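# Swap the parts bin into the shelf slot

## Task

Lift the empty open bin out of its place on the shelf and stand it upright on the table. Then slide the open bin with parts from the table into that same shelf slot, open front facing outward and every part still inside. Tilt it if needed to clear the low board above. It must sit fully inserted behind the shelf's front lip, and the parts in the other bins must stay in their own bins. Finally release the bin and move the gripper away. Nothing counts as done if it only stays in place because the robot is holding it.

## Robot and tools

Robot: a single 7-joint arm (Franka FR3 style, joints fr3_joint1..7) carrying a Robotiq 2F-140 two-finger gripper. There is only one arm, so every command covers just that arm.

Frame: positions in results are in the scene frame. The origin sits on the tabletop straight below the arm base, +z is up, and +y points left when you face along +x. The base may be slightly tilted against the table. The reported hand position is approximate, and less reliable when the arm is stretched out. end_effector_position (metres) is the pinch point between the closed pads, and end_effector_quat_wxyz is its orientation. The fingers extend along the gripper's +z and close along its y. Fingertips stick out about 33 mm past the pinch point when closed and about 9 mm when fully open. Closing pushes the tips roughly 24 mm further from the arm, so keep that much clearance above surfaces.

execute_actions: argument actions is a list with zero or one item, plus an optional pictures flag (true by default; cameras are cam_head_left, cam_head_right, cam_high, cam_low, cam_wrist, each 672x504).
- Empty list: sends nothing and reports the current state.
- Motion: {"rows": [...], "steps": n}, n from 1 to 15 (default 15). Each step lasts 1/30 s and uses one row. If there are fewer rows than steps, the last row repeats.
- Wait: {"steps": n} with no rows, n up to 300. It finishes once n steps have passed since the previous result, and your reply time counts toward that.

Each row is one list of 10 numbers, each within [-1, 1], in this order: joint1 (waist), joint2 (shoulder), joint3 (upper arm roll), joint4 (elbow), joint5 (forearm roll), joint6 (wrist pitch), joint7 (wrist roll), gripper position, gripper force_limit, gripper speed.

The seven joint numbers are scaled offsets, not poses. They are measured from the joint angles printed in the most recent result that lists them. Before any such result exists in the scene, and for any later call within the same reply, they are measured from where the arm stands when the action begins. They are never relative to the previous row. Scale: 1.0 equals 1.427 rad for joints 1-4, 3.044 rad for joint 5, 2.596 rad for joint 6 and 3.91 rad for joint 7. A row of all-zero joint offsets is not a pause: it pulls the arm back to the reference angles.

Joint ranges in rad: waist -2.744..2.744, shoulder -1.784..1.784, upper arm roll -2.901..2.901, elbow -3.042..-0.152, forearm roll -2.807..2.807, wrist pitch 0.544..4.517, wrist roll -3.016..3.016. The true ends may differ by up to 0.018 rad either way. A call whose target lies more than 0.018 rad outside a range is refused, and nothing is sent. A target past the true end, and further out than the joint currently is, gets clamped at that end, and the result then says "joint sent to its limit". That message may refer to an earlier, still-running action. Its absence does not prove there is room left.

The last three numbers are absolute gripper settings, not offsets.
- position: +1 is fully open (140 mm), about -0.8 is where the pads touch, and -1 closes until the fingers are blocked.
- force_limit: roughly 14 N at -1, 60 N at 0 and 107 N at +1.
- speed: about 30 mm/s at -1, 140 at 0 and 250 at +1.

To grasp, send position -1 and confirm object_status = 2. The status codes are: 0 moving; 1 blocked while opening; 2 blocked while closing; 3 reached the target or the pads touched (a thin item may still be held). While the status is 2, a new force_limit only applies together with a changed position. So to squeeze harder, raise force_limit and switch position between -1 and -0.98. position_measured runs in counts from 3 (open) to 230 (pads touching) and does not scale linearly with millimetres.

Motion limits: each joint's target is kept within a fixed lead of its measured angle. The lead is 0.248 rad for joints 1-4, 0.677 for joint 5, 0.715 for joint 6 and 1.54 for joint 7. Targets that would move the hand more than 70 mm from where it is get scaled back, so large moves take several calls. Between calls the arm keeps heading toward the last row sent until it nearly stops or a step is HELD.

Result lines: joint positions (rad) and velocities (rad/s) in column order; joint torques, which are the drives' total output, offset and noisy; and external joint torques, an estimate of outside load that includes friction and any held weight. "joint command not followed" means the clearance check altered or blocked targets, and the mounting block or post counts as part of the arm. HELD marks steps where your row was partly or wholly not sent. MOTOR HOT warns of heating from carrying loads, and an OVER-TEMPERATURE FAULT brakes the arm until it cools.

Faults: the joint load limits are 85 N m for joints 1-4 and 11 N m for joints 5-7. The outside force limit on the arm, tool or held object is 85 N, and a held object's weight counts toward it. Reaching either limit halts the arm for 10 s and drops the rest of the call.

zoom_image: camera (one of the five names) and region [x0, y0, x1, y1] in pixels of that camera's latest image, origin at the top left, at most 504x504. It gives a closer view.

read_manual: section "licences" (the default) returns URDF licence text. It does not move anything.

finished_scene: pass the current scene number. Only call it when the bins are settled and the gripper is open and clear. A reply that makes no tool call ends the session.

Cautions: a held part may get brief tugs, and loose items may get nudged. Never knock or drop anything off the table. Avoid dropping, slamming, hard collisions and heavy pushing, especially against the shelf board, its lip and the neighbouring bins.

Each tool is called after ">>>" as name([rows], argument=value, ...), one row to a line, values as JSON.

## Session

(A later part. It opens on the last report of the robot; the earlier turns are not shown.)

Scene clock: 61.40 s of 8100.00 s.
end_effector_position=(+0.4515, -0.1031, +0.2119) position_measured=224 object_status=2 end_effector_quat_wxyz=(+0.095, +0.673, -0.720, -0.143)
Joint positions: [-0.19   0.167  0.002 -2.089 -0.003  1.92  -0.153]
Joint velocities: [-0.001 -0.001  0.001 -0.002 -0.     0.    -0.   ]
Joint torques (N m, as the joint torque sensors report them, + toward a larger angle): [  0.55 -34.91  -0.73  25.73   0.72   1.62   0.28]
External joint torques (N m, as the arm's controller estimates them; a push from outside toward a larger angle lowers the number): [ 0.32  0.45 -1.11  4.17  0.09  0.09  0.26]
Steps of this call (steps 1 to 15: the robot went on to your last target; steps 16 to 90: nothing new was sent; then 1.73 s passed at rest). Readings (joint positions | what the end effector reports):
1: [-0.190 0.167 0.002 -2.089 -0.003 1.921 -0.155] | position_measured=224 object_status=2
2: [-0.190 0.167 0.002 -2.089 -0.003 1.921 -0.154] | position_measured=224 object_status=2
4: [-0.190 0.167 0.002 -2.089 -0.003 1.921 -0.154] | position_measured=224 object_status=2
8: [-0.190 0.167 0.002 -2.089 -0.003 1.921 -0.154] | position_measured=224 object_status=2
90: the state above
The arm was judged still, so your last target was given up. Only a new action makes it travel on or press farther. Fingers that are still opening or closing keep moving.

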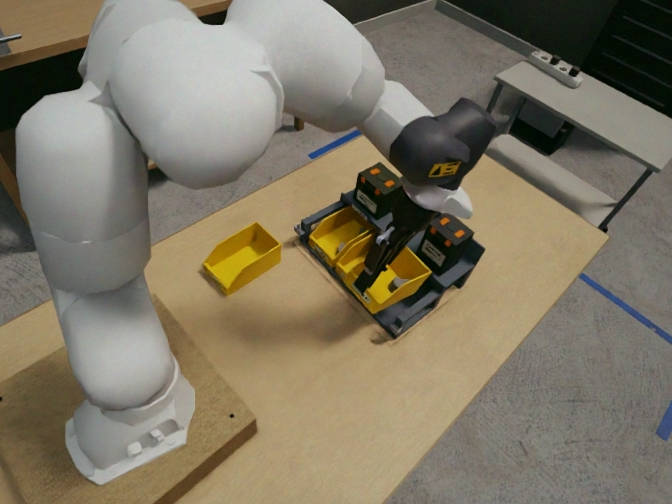

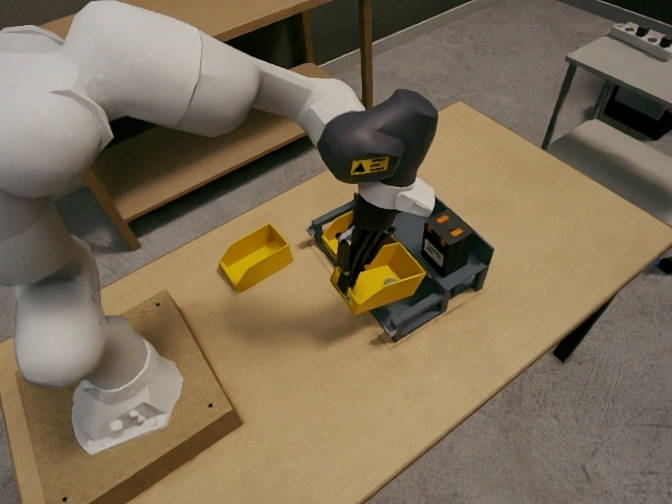

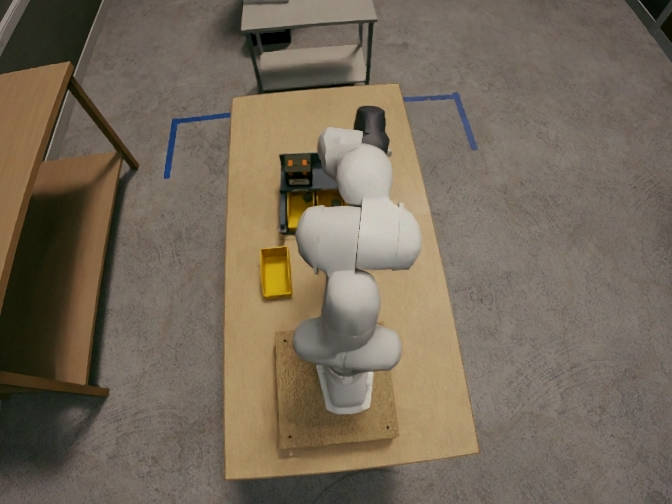

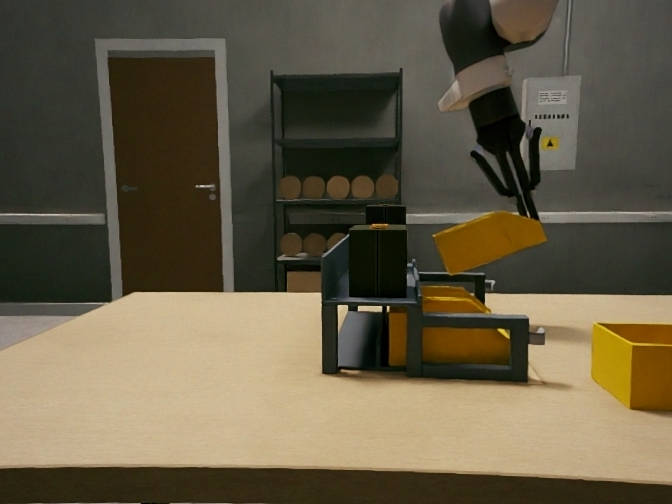

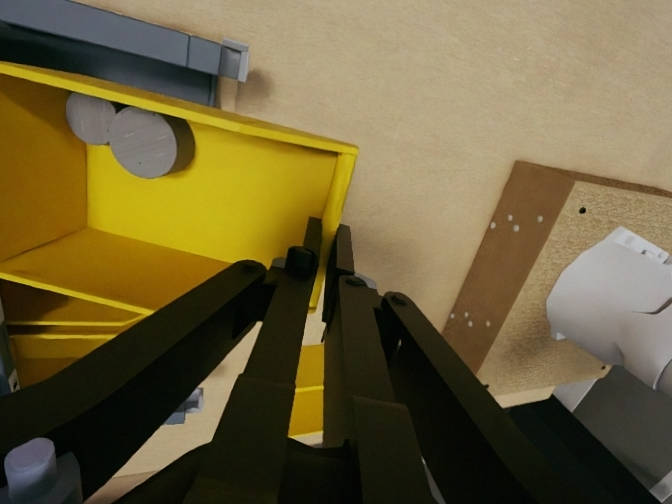

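S3: q2 +0.149→0.1044; q4 +0.02→0.014; q6 +0.13→0.05.

>>> execute_actions([
  {"rows":[[0,0.0087,0,0.0012,0,0.008,0,-1,1,-0.5],[0,0.0174,0,0.0023,0,0.013,0,-1,1,-0.5],[0,0.0261,0,0.0035,0,0.018,0,-1,1,-0.5],[0,0.0348,0,0.0047,0,0.023,0,-1,1,-0.5],[0,0.0435,0,0.0058,0,0.027,0,-1,1,-0.5],[0,0.0522,0,0.007,0,0.031,0,-1,1,-0.5],[0,0.0609,0,0.0082,0,0.035,0,-1,1,-0.5],[0,0.0696,0,0.0093,0,0.039,0,-1,1,-0.5],[0,0.0783,0,0.0105,0,0.043,0,-1,1,-0.5],[0,0.087,0,0.0117,0,0.047,0,-1,1,-0.5],[0,0.0957,0,0.0128,0,0.05,0,-1,1,-0.5],[0,0.1044,0,0.014,0,0.05,0,-1,1,-0.5]],"steps":15},
], pictures=false)

>>> execute_actions([
  {"steps":15},
])

Scene clock: 63.93 s of 8100.00 s.
end_effector_position=(+0.4559, -0.1036, +0.1439) position_measured=224 object_status=2 end_effector_quat_wxyz=(+0.104, +0.671, -0.717, -0.156)
Joint positions: [-0.19   0.315  0.002 -2.076 -0.003  2.026 -0.152]
Joint velocities: [ 0.001  0.134 -0.001  0.001  0.001  0.102 -0.   ]
Joint torques (N m, as the joint torque sensors report them, + toward a larger angle): [  0.77 -43.68   0.18  25.66   0.49   2.49   0.  ]
External joint torques (N m, as the arm's controller estimates them; a push from outside toward a larger angle lowers the number): [ 0.46 -0.45 -0.41  3.21 -0.08  0.78 -0.02]
Steps of this call (steps 1 to 61: nothing new was sent; steps 62 to 76: all 15 steps of this action). Readings (joint positions | what the end effector reports):
62: [-0.190 0.168 0.002 -2.089 -0.003 1.923 -0.152] | position_measured=224 object_status=2
63: [-0.190 0.172 0.002 -2.088 -0.003 1.927 -0.152] | position_measured=224 object_status=2
65: [-0.190 0.189 0.002 -2.086 -0.003 1.941 -0.152] | position_measured=224 object_status=2
69: [-0.190 0.239 0.002 -2.082 -0.003 1.975 -0.152] | position_measured=224 object_status=2
76: the state above

Scene clock: 64.43 s of 8100.00 s.
end_effector_position=(+0.4622, -0.1050, +0.1418) position_measured=224 object_status=2 end_effector_quat_wxyz=(+0.099, +0.672, -0.719, -0.149)
Joint positions: [-0.19   0.32   0.002 -2.073 -0.003  2.045 -0.152]
Joint velocities: [ 0.001 -0.    -0.001  0.001  0.     0.006 -0.001]
Joint torques (N m, as the joint torque sensors report them, + toward a larger angle): [ -0.66 -39.75  -0.38  22.72   0.56   2.2   -0.03]
External joint torques (N m, as the arm's controller estimates them; a push from outside toward a larger angle lowers the number): [-0.91 -1.1  -0.9   2.64  0.01  0.72 -0.05]
Steps of this call (steps 1 to 15: the robot went on to your last target). Readings (joint positions | what the end effector reports):
1: [-0.190 0.318 0.002 -2.076 -0.003 2.029 -0.152] | position_measured=224 object_status=2
2: [-0.190 0.320 0.002 -2.076 -0.003 2.032 -0.152] | position_measured=224 object_status=2
4: [-0.190 0.320 0.002 -2.075 -0.003 2.036 -0.152] | position_measured=224 object_status=2
8: [-0.190 0.320 0.002 -2.073 -0.003 2.042 -0.152] | position_measured=224 object_status=2
15: the state above

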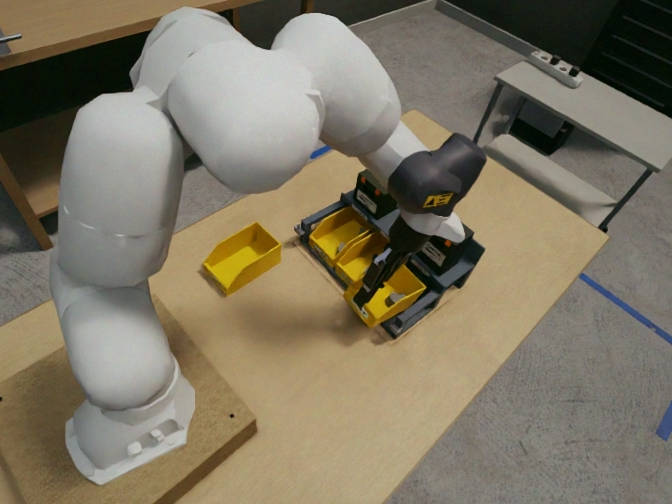

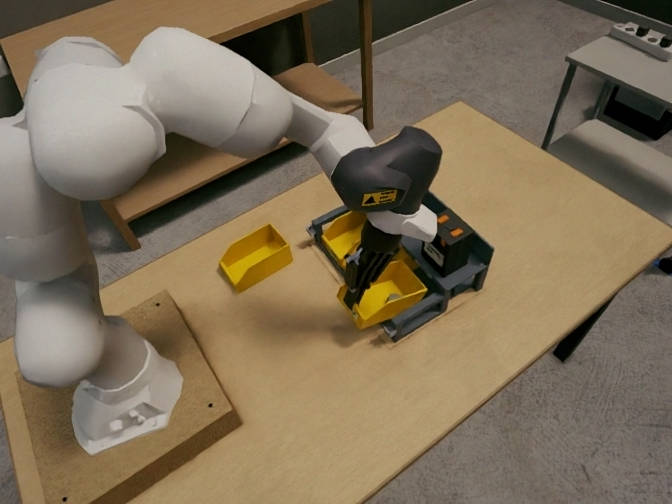

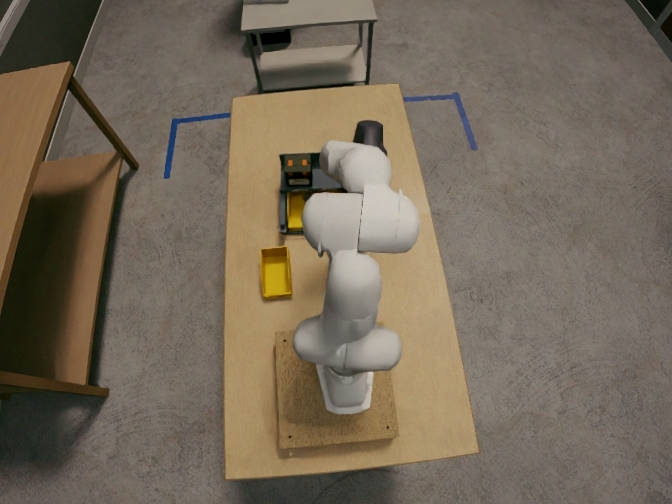

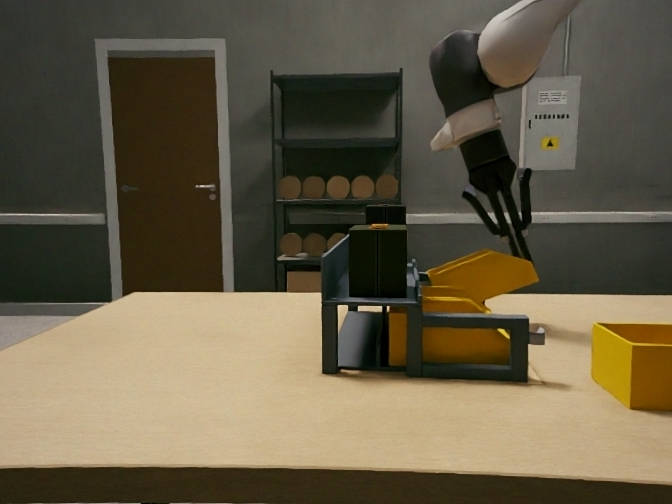

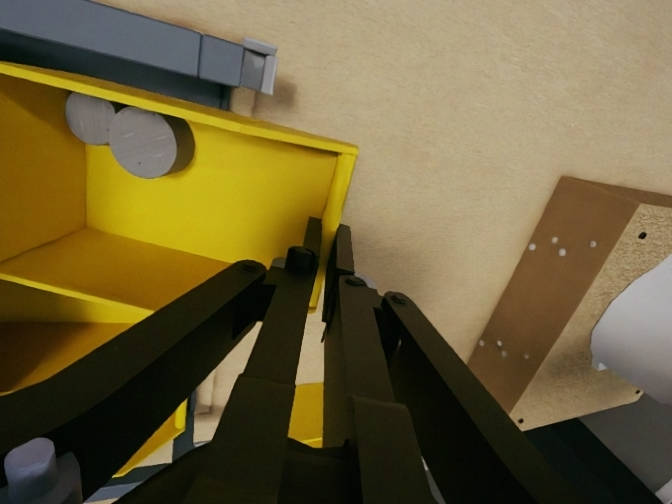

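>>> execute_actions([
  {"rows":[[0.001,0.009,0,0.018,0,-0.0015,0.0003,-1,1,-0.5],[0.002,0.0215,0,0.034,0,-0.003,0.0007,-1,1,-0.5],[0.003,0.034,0,0.05,0,-0.0045,0.001,-1,1,-0.5],[0.004,0.0465,0,0.066,0,-0.006,0.0013,-1,1,-0.5],[0.005,0.059,0,0.082,0,-0.0075,0.0017,-1,1,-0.5],[0.006,0.0715,0,0.098,0,-0.009,0.002,-1,1,-0.5],[0.007,0.084,0,0.114,0,-0.0105,0.0023,-1,1,-0.5],[0.008,0.0965,0,0.13,0,-0.012,0.0027,-1,1,-0.5],[0.009,0.109,0,0.146,0,-0.0135,0.003,-1,1,-0.5],[0.01,0.1215,0,0.162,0,-0.015,0.0033,-1,1,-0.5],[0.011,0.134,0,0.177,0,-0.0165,0.0037,-1,1,-0.5],[0.012,0.146,0,0.192,0,-0.018,0.004,-1,1,-0.5]],"steps":15},
], pictures=false)

>>> execute_actions([
  {"steps":15},
])

Scene clock: 67.60 s of 8100.00 s.
end_effector_position=(+0.5276, -0.1115, +0.1161) position_measured=224 object_status=2 end_effector_quat_wxyz=(+0.098, +0.676, -0.716, -0.144)
Joint positions: [-0.176  0.523  0.002 -1.82  -0.003  2.004 -0.147]
Joint velocities: [ 0.009  0.155 -0.001  0.154  0.    -0.093  0.027]
Joint torques (N m, as the joint torque sensors report them, + toward a larger angle): [  2.27 -47.38   0.06  26.33   0.61   3.3    0.21]
External joint torques (N m, as the arm's controller estimates them; a push from outside toward a larger angle lowers the number): [ 2.59  1.17 -0.11  4.79  0.05  1.7   0.2 ]
Steps of this call (steps 1 to 15: the robot went on to your last target; steps 16 to 80: nothing new was sent; steps 81 to 95: all 15 steps of this action). Readings (joint positions | what the end effector reports):
81: [-0.190 0.323 0.002 -2.069 -0.003 2.044 -0.152] | position_measured=224 object_status=2
82: [-0.190 0.330 0.002 -2.058 -0.003 2.042 -0.152] | position_measured=224 object_status=2
84: [-0.189 0.355 0.002 -2.024 -0.003 2.038 -0.152] | position_measured=224 object_status=2
88: [-0.184 0.421 0.002 -1.940 -0.003 2.028 -0.152] | position_measured=224 object_status=2
95: the state above

Scene clock: 68.10 s of 8100.00 s.
end_effector_position=(+0.5289, -0.1116, +0.1168) position_measured=224 object_status=2 end_effector_quat_wxyz=(+0.100, +0.674, -0.717, -0.146)
Joint positions: [-0.175  0.53   0.002 -1.806 -0.003  1.991 -0.143]
Joint velocities: [-0.001  0.     0.001  0.001  0.001 -0.     0.   ]
Joint torques (N m, as the joint torque sensors report them, + toward a larger angle): [  1.45 -43.72   0.28  26.07   0.66   2.73   0.19]
External joint torques (N m, as the arm's controller estimates them; a push from outside toward a larger angle lowers the number): [ 1.17  1.46 -0.42  5.3   0.08  1.23  0.17]
Steps of this call (steps 1 to 15: the robot went on to your last target). Readings (joint positions | what the end effector reports):
1: [-0.176 0.527 0.002 -1.816 -0.003 2.001 -0.146] | position_measured=224 object_status=2
2: [-0.176 0.529 0.002 -1.813 -0.003 1.999 -0.145] | position_measured=224 object_status=2
4: [-0.175 0.529 0.002 -1.809 -0.003 1.995 -0.144] | position_measured=224 object_status=2
8: [-0.175 0.530 0.002 -1.807 -0.003 1.992 -0.143] | position_measured=224 object_status=2
15: the state above

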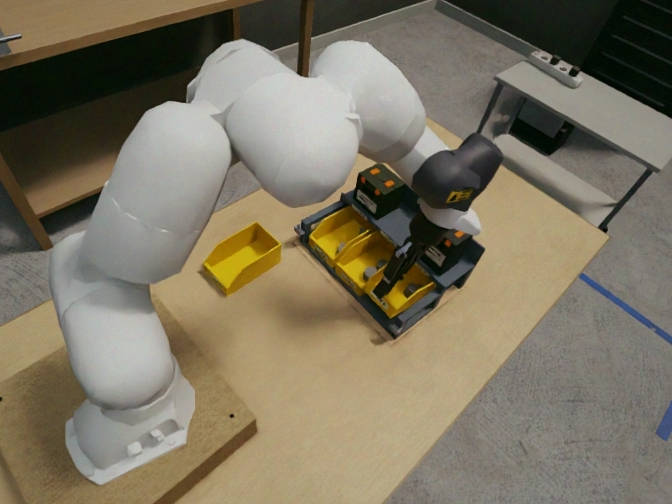

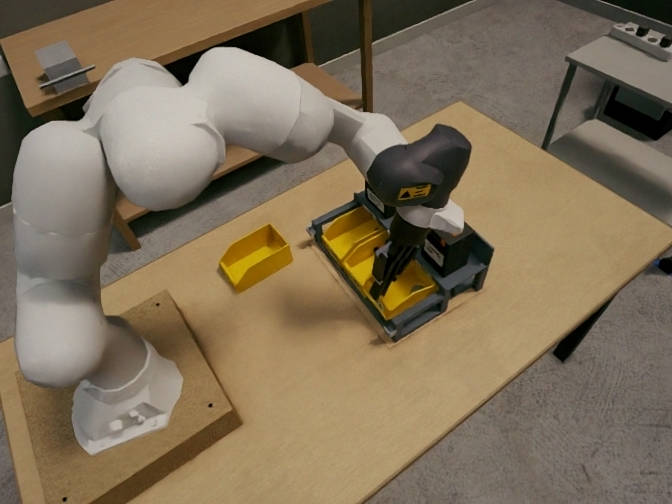

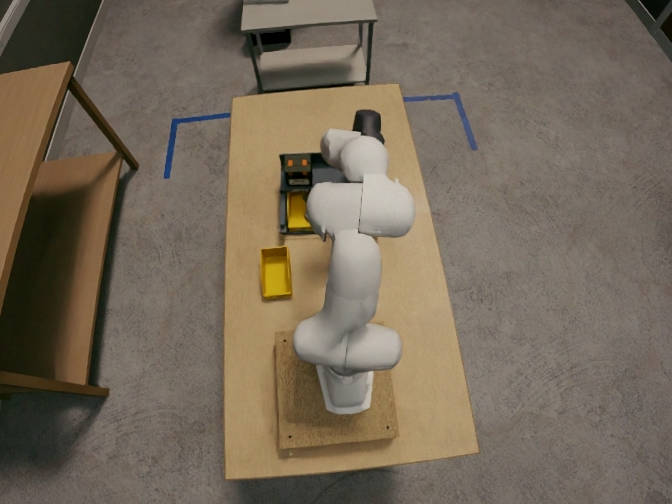

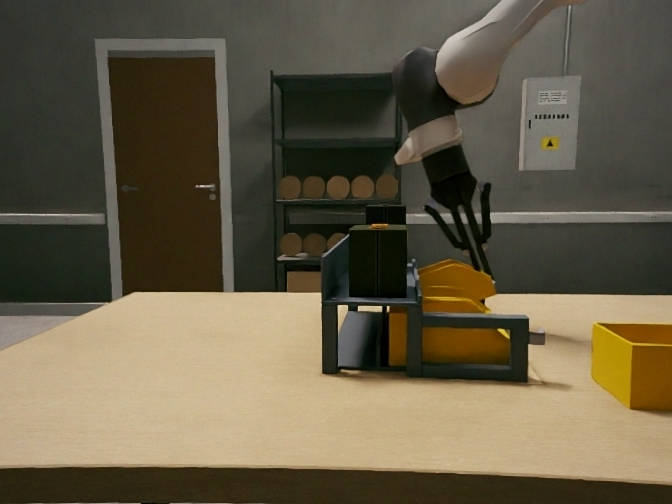

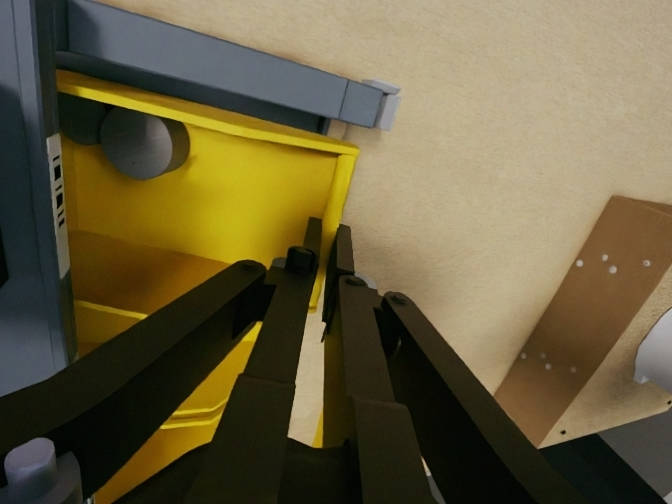

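S1: q2 -0.077, q4 -0.199, q6 +0.157.

>>> execute_actions([
  {"rows":[[0,0,0,0,0,0.014,0,-1,1,-0.5],[0,0,0,0,0,0.028,0,-1,1,-0.5],[0,-0.003,0,-0.008,0,0.042,0,-1,1,-0.5],[0,-0.009,0,-0.024,0,0.056,0,-1,1,-0.5],[0,-0.015,0,-0.04,0,0.07,0,-1,1,-0.5],[0,-0.022,0,-0.056,0,0.083,0,-1,1,-0.5],[0,-0.028,0,-0.072,0,0.096,0,-1,1,-0.5],[0,-0.034,0,-0.088,0,0.109,0,-1,1,-0.5],[0,-0.04,0,-0.104,0,0.122,0,-1,1,-0.5],[0,-0.046,0,-0.12,0,0.135,0,-1,1,-0.5],[0,-0.053,0,-0.136,0,0.147,0,-1,1,-0.5],[0,-0.059,0,-0.152,0,0.157,0,-1,1,-0.5],[0,-0.065,0,-0.168,0,0.157,0,-1,1,-0.5],[0,-0.071,0,-0.184,0,0.157,0,-1,1,-0.5],[0,-0.077,0,-0.199,0,0.157,0,-1,1,-0.5]],"steps":15},
], pictures=false)

>>> execute_actions([
  {"steps":15},
])

Scene clock: 71.07 s of 8100.00 s.
end_effector_position=(+0.5341, -0.1123, +0.0909) position_measured=224 object_status=2 end_effector_quat_wxyz=(+0.048, +0.683, -0.726, -0.072)
Joint positions: [-0.175  0.442  0.002 -2.039 -0.003  2.319 -0.143]
Joint velocities: [ 0.    -0.257 -0.    -0.633  0.001  0.466  0.001]
Joint torques (N m, as the joint torque sensors report them, + toward a larger angle): [  0.31 -40.66   1.31  20.4    0.57   2.78   0.01]
External joint torques (N m, as the arm's controller estimates them; a push from outside toward a larger angle lowers the number): [ 0.07 -0.78  0.71 -1.03  0.09  0.29  0.  ]
Steps of this call (steps 1 to 15: the robot went on to your last target; steps 16 to 74: nothing new was sent; steps 75 to 89: all 15 steps of this action). Readings (joint positions | what the end effector reports):
75: [-0.175 0.530 0.002 -1.807 -0.003 1.994 -0.143] | position_measured=224 object_status=2
76: [-0.175 0.530 0.002 -1.808 -0.003 2.001 -0.143] | position_measured=224 object_status=2
78: [-0.175 0.529 0.002 -1.821 -0.003 2.031 -0.143] | position_measured=224 object_status=2
82: [-0.175 0.505 0.002 -1.889 -0.003 2.130 -0.143] | position_measured=224 object_status=2
89: the state above

Scene clock: 71.57 s of 8100.00 s.
end_effector_position=(+0.5333, -0.1121, +0.0861) position_measured=224 object_status=2 end_effector_quat_wxyz=(+0.037, +0.684, -0.727, -0.057)
Joint positions: [-0.175  0.425  0.002 -2.09  -0.003  2.389 -0.143]
Joint velocities: [-0.    -0.001  0.    -0.003  0.     0.021 -0.   ]
Joint torques (N m, as the joint torque sensors report them, + toward a larger angle): [  0.52 -41.79   0.47  20.16   0.52   3.37  -0.12]
External joint torques (N m, as the arm's controller estimates them; a push from outside toward a larger angle lowers the number): [ 0.24 -0.94 -0.16  0.94  0.06  1.22 -0.13]
Steps of this call (steps 1 to 15: the robot went on to your last target). Readings (joint positions | what the end effector reports):
1: [-0.175 0.436 0.002 -2.056 -0.003 2.332 -0.143] | position_measured=224 object_status=2
2: [-0.175 0.432 0.002 -2.068 -0.003 2.343 -0.143] | position_measured=224 object_status=2
4: [-0.175 0.428 0.002 -2.081 -0.003 2.360 -0.143] | position_measured=224 object_status=2
8: [-0.175 0.425 0.002 -2.088 -0.003 2.378 -0.143] | position_measured=224 object_status=2
15: the state above

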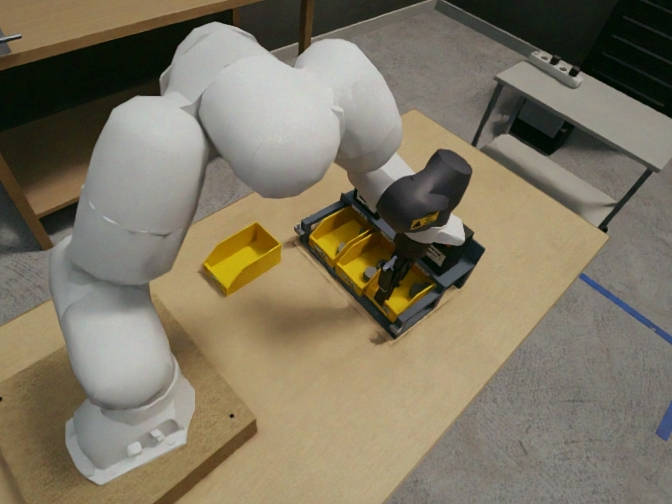

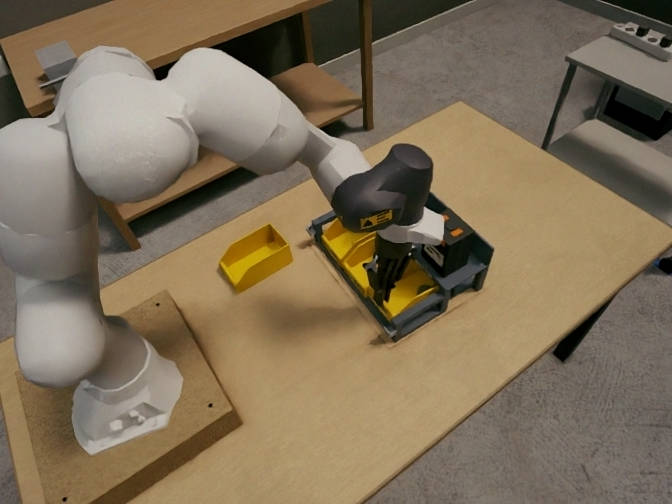

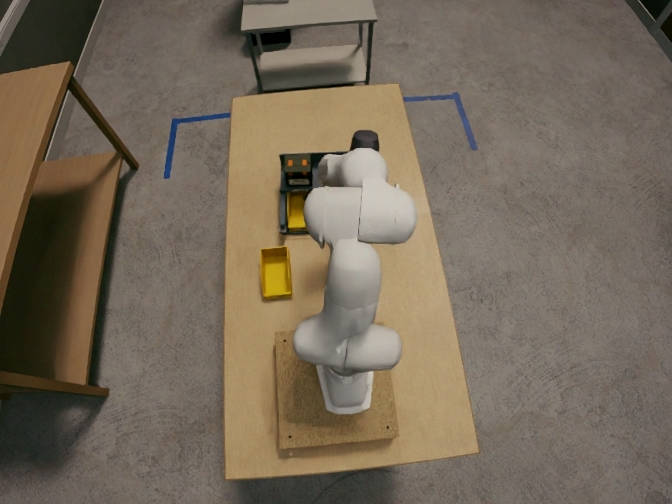

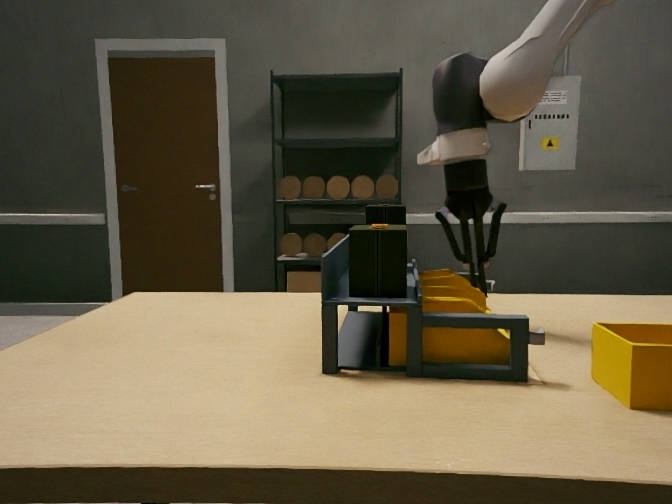

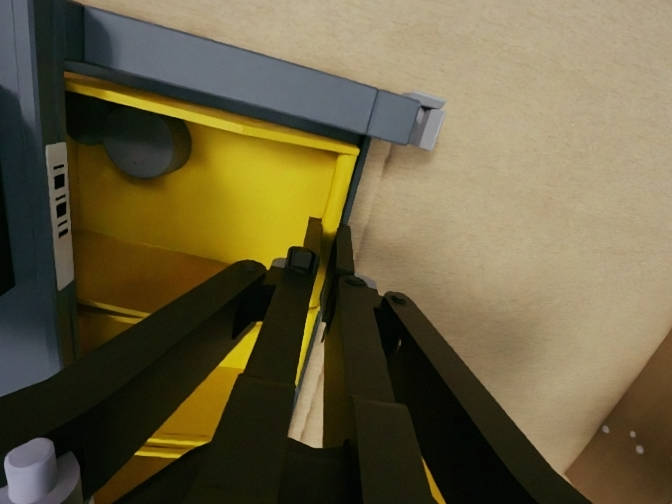

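S0: q2 -0.024, q4 -0.115, q6 +0.103.

>>> execute_actions([
  {"rows":[[0,-0.002,0,0,0,0.011,0,-1,1,-0.5],[0,-0.003,0,0,0,0.02,0,-1,1,-0.5],[0,-0.004,0,-0.005,0,0.029,0,-1,1,-0.5],[0,-0.005,0,-0.014,0,0.038,0,-1,1,-0.5],[0,-0.007,0,-0.023,0,0.047,0,-1,1,-0.5],[0,-0.009,0,-0.032,0,0.055,0,-1,1,-0.5],[0,-0.01,0,-0.041,0,0.063,0,-1,1,-0.5],[0,-0.012,0,-0.051,0,0.071,0,-1,1,-0.5],[0,-0.014,0,-0.06,0,0.079,0,-1,1,-0.5],[0,-0.016,0,-0.069,0,0.087,0,-1,1,-0.5],[0,-0.017,0,-0.078,0,0.095,0,-1,1,-0.5],[0,-0.019,0,-0.087,0,0.103,0,-1,1,-0.5],[0,-0.021,0,-0.097,0,0.103,0,-1,1,-0.5],[0,-0.023,0,-0.106,0,0.103,0,-1,1,-0.5],[0,-0.024,0,-0.115,0,0.103,0,-1,1,-0.5]],"steps":15},
], pictures=false)

>>> execute_actions([
  {"steps":15},
], pictures=false)

>>> execute_actions([
  {"rows":[[0,0,0,0,0,0,0,-0.55,1,-0.5]],"steps":10},
])

Scene clock: 74.73 s of 8100.00 s.
end_effector_position=(+0.5301, -0.1111, +0.0676) position_measured=224 object_status=2 end_effector_quat_wxyz=(+0.007, +0.685, -0.728, -0.015)
Joint positions: [-0.175  0.4    0.002 -2.224 -0.003  2.602 -0.143]
Joint velocities: [ 0.001 -0.084  0.001 -0.365  0.001  0.313  0.002]
Joint torques (N m, as the joint torque sensors report them, + toward a larger angle): [  1.   -38.93   0.35  19.23   0.35   2.87  -0.05]
External joint torques (N m, as the arm's controller estimates them; a push from outside toward a larger angle lowers the number): [ 0.74 -1.27 -0.24  0.42 -0.02  0.34 -0.05]
Steps of this call (steps 1 to 15: the robot went on to your last target; steps 16 to 80: nothing new was sent; steps 81 to 95: all 15 steps of this action). Readings (joint positions | what the end effector reports):
81: [-0.175 0.425 0.002 -2.090 -0.003 2.395 -0.143] | position_measured=224 object_status=2
82: [-0.175 0.425 0.002 -2.091 -0.003 2.401 -0.143] | position_measured=224 object_status=2
84: [-0.175 0.424 0.002 -2.097 -0.003 2.421 -0.143] | position_measured=224 object_status=2
88: [-0.175 0.418 0.002 -2.137 -0.003 2.483 -0.143] | position_measured=224 object_status=2
95: the state above

Scene clock: 75.23 s of 8100.00 s.
end_effector_position=(+0.5281, -0.1106, +0.0638) position_measured=224 object_status=2 end_effector_quat_wxyz=(+0.001, +0.685, -0.728, -0.006)
Joint positions: [-0.175  0.395  0.002 -2.254 -0.003  2.648 -0.143]
Joint velocities: [-0.002  0.001  0.001 -0.    -0.001  0.014 -0.001]
Joint torques (N m, as the joint torque sensors report them, + toward a larger angle): [ -0.21 -39.11   0.16  17.79   0.36   3.57  -0.04]
External joint torques (N m, as the arm's controller estimates them; a push from outside toward a larger angle lowers the number): [-0.39 -0.93 -0.36  0.28 -0.01  1.1  -0.04]
Steps of this call (steps 1 to 15: the robot went on to your last target). Readings (joint positions | what the end effector reports):
1: [-0.175 0.398 0.002 -2.234 -0.003 2.611 -0.143] | position_measured=224 object_status=2
2: [-0.175 0.397 0.002 -2.241 -0.003 2.619 -0.143] | position_measured=224 object_status=2
4: [-0.175 0.397 0.002 -2.248 -0.003 2.630 -0.143] | position_measured=224 object_status=2
8: [-0.175 0.396 0.002 -2.253 -0.003 2.641 -0.143] | position_measured=224 object_status=2
15: the state above

Scene clock: 75.57 s of 8100.00 s.
end_effector_position=(+0.5281, -0.1106, +0.0638) position_measured=199 object_status=0 end_effector_quat_wxyz=(+0.001, +0.685, -0.728, -0.006)
Joint positions: [-0.175  0.395  0.002 -2.254 -0.003  2.648 -0.143]
Joint velocities: [-0.    -0.     0.001 -0.001  0.001 -0.001 -0.   ]
Joint torques (N m, as the joint torque sensors report them, + toward a larger angle): [  0.13 -37.46   0.79  18.54   0.48   2.62  -0.03]
External joint torques (N m, as the arm's controller estimates them; a push from outside toward a larger angle lowers the number): [-0.07  0.78  0.24  1.06  0.11  0.15 -0.03]
Steps of this call (steps 1 to 10: all 10 steps of this action). Readings (joint positions | what the end effector reports):
1: [-0.175 0.395 0.002 -2.254 -0.003 2.648 -0.143] | position_measured=224 object_status=0
2: [-0.175 0.395 0.002 -2.254 -0.003 2.648 -0.143] | position_measured=224 object_status=0
4: [-0.175 0.395 0.002 -2.254 -0.003 2.648 -0.143] | position_measured=211 object_status=0
8: [-0.175 0.395 0.002 -2.254 -0.003 2.648 -0.143] | position_measured=199 object_status=0
10: the state above

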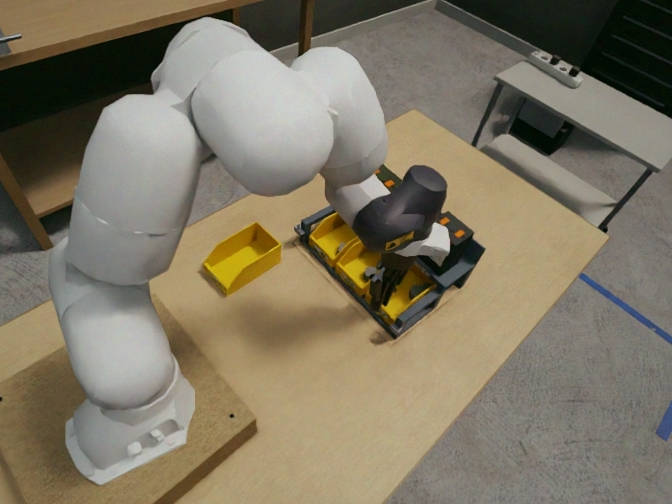

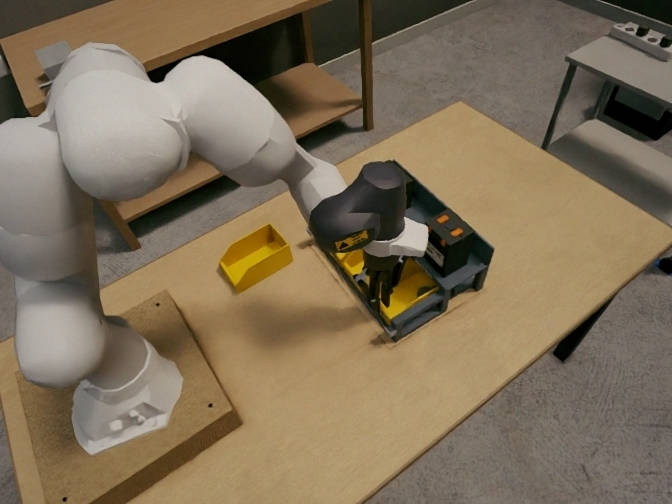

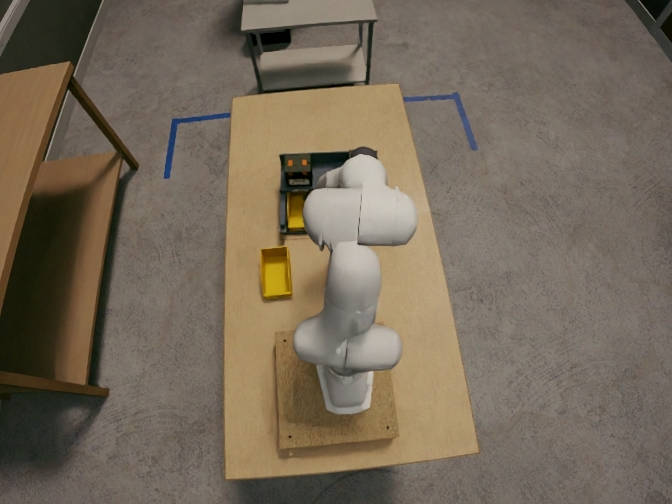

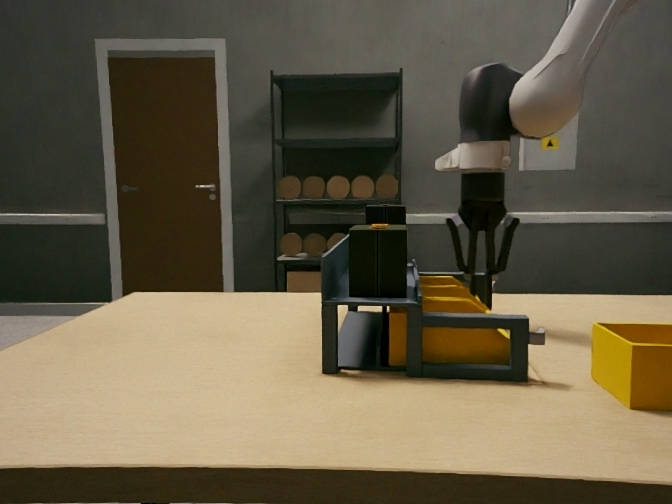

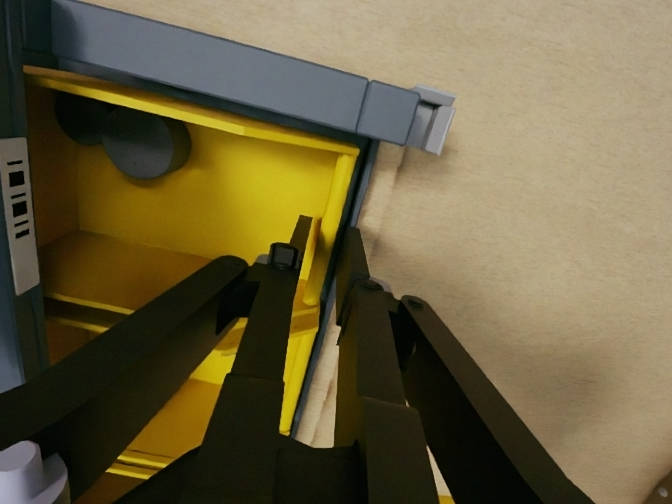

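>>> execute_actions([
  {"rows":[[0,-0.005,0,0,0,-0.01,0,-0.55,1,-0.5],[0,-0.013,0,0.001,0,-0.019,0,-0.55,1,-0.5],[0,-0.026,0,0.001,0,-0.028,0,-0.55,1,-0.5],[0,-0.039,0,0.002,0,-0.037,0,-0.55,1,-0.5],[0,-0.052,0,0.003,0,-0.045,0,-0.55,1,-0.5],[0,-0.065,0,0.004,0,-0.053,0,-0.55,1,-0.5],[0,-0.078,0,0.004,0,-0.061,0,-0.55,1,-0.5],[0,-0.091,0,0.005,0,-0.069,0,-0.55,1,-0.5],[0,-0.104,0,0.006,0,-0.077,0,-0.55,1,-0.5],[0,-0.117,0,0.006,0,-0.085,0,-0.55,1,-0.5],[0,-0.13,0,0.007,0,-0.092,0,-0.55,1,-0.5],[0,-0.143,0,0.008,0,-0.098,0,-0.55,1,-0.5],[0,-0.156,0,0.009,0,-0.104,0,-0.55,1,-0.5],[0,-0.169,0,0.009,0,-0.104,0,-0.55,1,-0.5],[0,-0.182,0,0.01,0,-0.104,0,-0.55,1,-0.5]],"steps":15},
], pictures=false)

>>> execute_actions([
  {"steps":12},
])

Scene clock: 78.67 s of 8100.00 s.
end_effector_position=(+0.5337, -0.1127, +0.1662) position_measured=199 object_status=3 end_effector_quat_wxyz=(-0.002, +0.685, -0.729, -0.000)
Joint positions: [-0.175  0.179  0.002 -2.243 -0.003  2.435 -0.143]
Joint velocities: [-0.001 -0.547 -0.001  0.029 -0.    -0.333 -0.001]
Joint torques (N m, as the joint torque sensors report them, + toward a larger angle): [  0.16 -33.05  -0.01  22.35   0.49   2.37  -0.06]
External joint torques (N m, as the arm's controller estimates them; a push from outside toward a larger angle lowers the number): [ 0.12 -0.7  -0.22  1.9  -0.04 -0.22 -0.06]
Steps of this call (steps 1 to 15: the robot went on to your last target; steps 16 to 78: nothing new was sent; steps 79 to 93: all 15 steps of this action). Readings (joint positions | what the end effector reports):
79: [-0.175 0.395 0.002 -2.254 -0.003 2.645 -0.143] | position_measured=199 object_status=3
80: [-0.175 0.392 0.002 -2.254 -0.003 2.637 -0.143] | position_measured=199 object_status=3
82: [-0.175 0.377 0.002 -2.254 -0.003 2.614 -0.143] | position_measured=199 object_status=3
86: [-0.175 0.311 0.002 -2.252 -0.003 2.551 -0.143] | position_measured=199 object_status=3
93: the state above

Scene clock: 79.07 s of 8100.00 s.
end_effector_position=(+0.5323, -0.1126, +0.1881) position_measured=199 object_status=3 end_effector_quat_wxyz=(-0.002, +0.685, -0.729, +0.000)
Joint positions: [-0.175  0.135  0.002 -2.237 -0.003  2.386 -0.143]
Joint velocities: [ 0.    -0.002  0.001  0.001 -0.    -0.034  0.   ]
Joint torques (N m, as the joint torque sensors report them, + toward a larger angle): [  0.89 -32.4    0.16  20.94   0.56   2.19  -0.06]
External joint torques (N m, as the arm's controller estimates them; a push from outside toward a larger angle lowers the number): [ 0.68  1.88 -0.17 -0.57  0.01 -0.37 -0.06]
Steps of this call (steps 1 to 12: the robot went on to your last target). Readings (joint positions | what the end effector reports):
1: [-0.175 0.162 0.002 -2.242 -0.003 2.426 -0.143] | position_measured=199 object_status=3
2: [-0.175 0.150 0.002 -2.240 -0.003 2.418 -0.143] | position_measured=199 object_status=3
4: [-0.175 0.137 0.002 -2.237 -0.003 2.408 -0.143] | position_measured=199 object_status=3
8: [-0.175 0.135 0.002 -2.237 -0.003 2.393 -0.143] | position_measured=199 object_status=3
12: the state above

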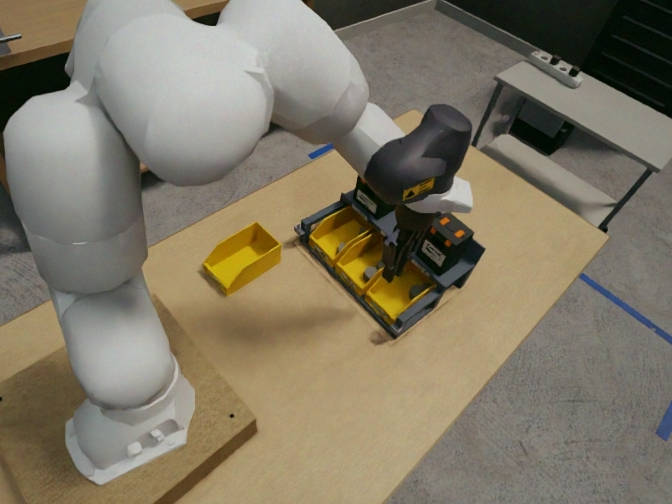

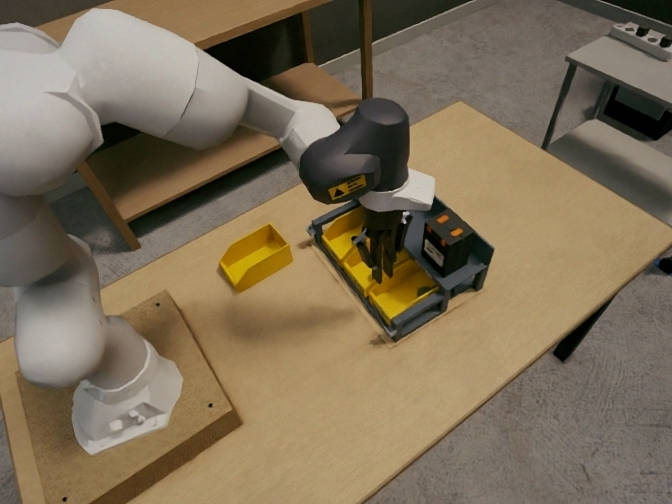

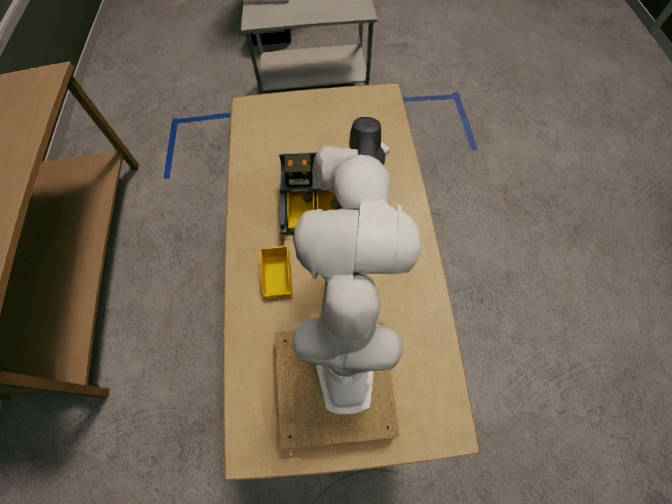

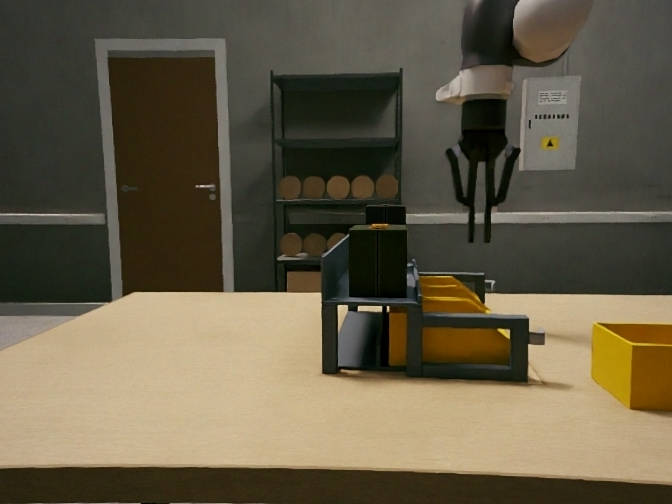

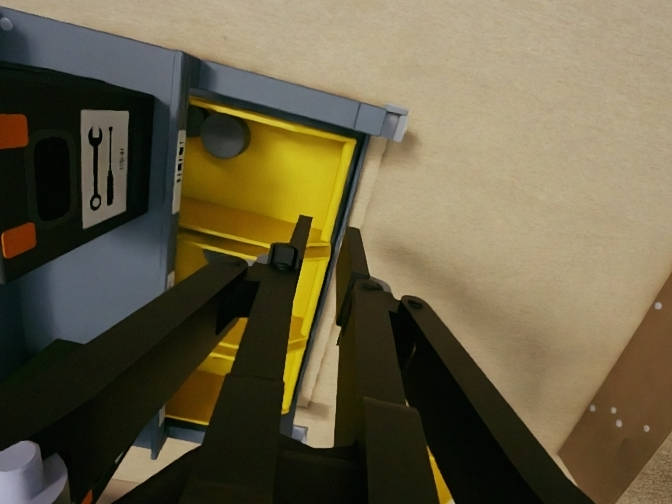

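>>> finished_scene(scene=2)

The scene is finished: the task was done.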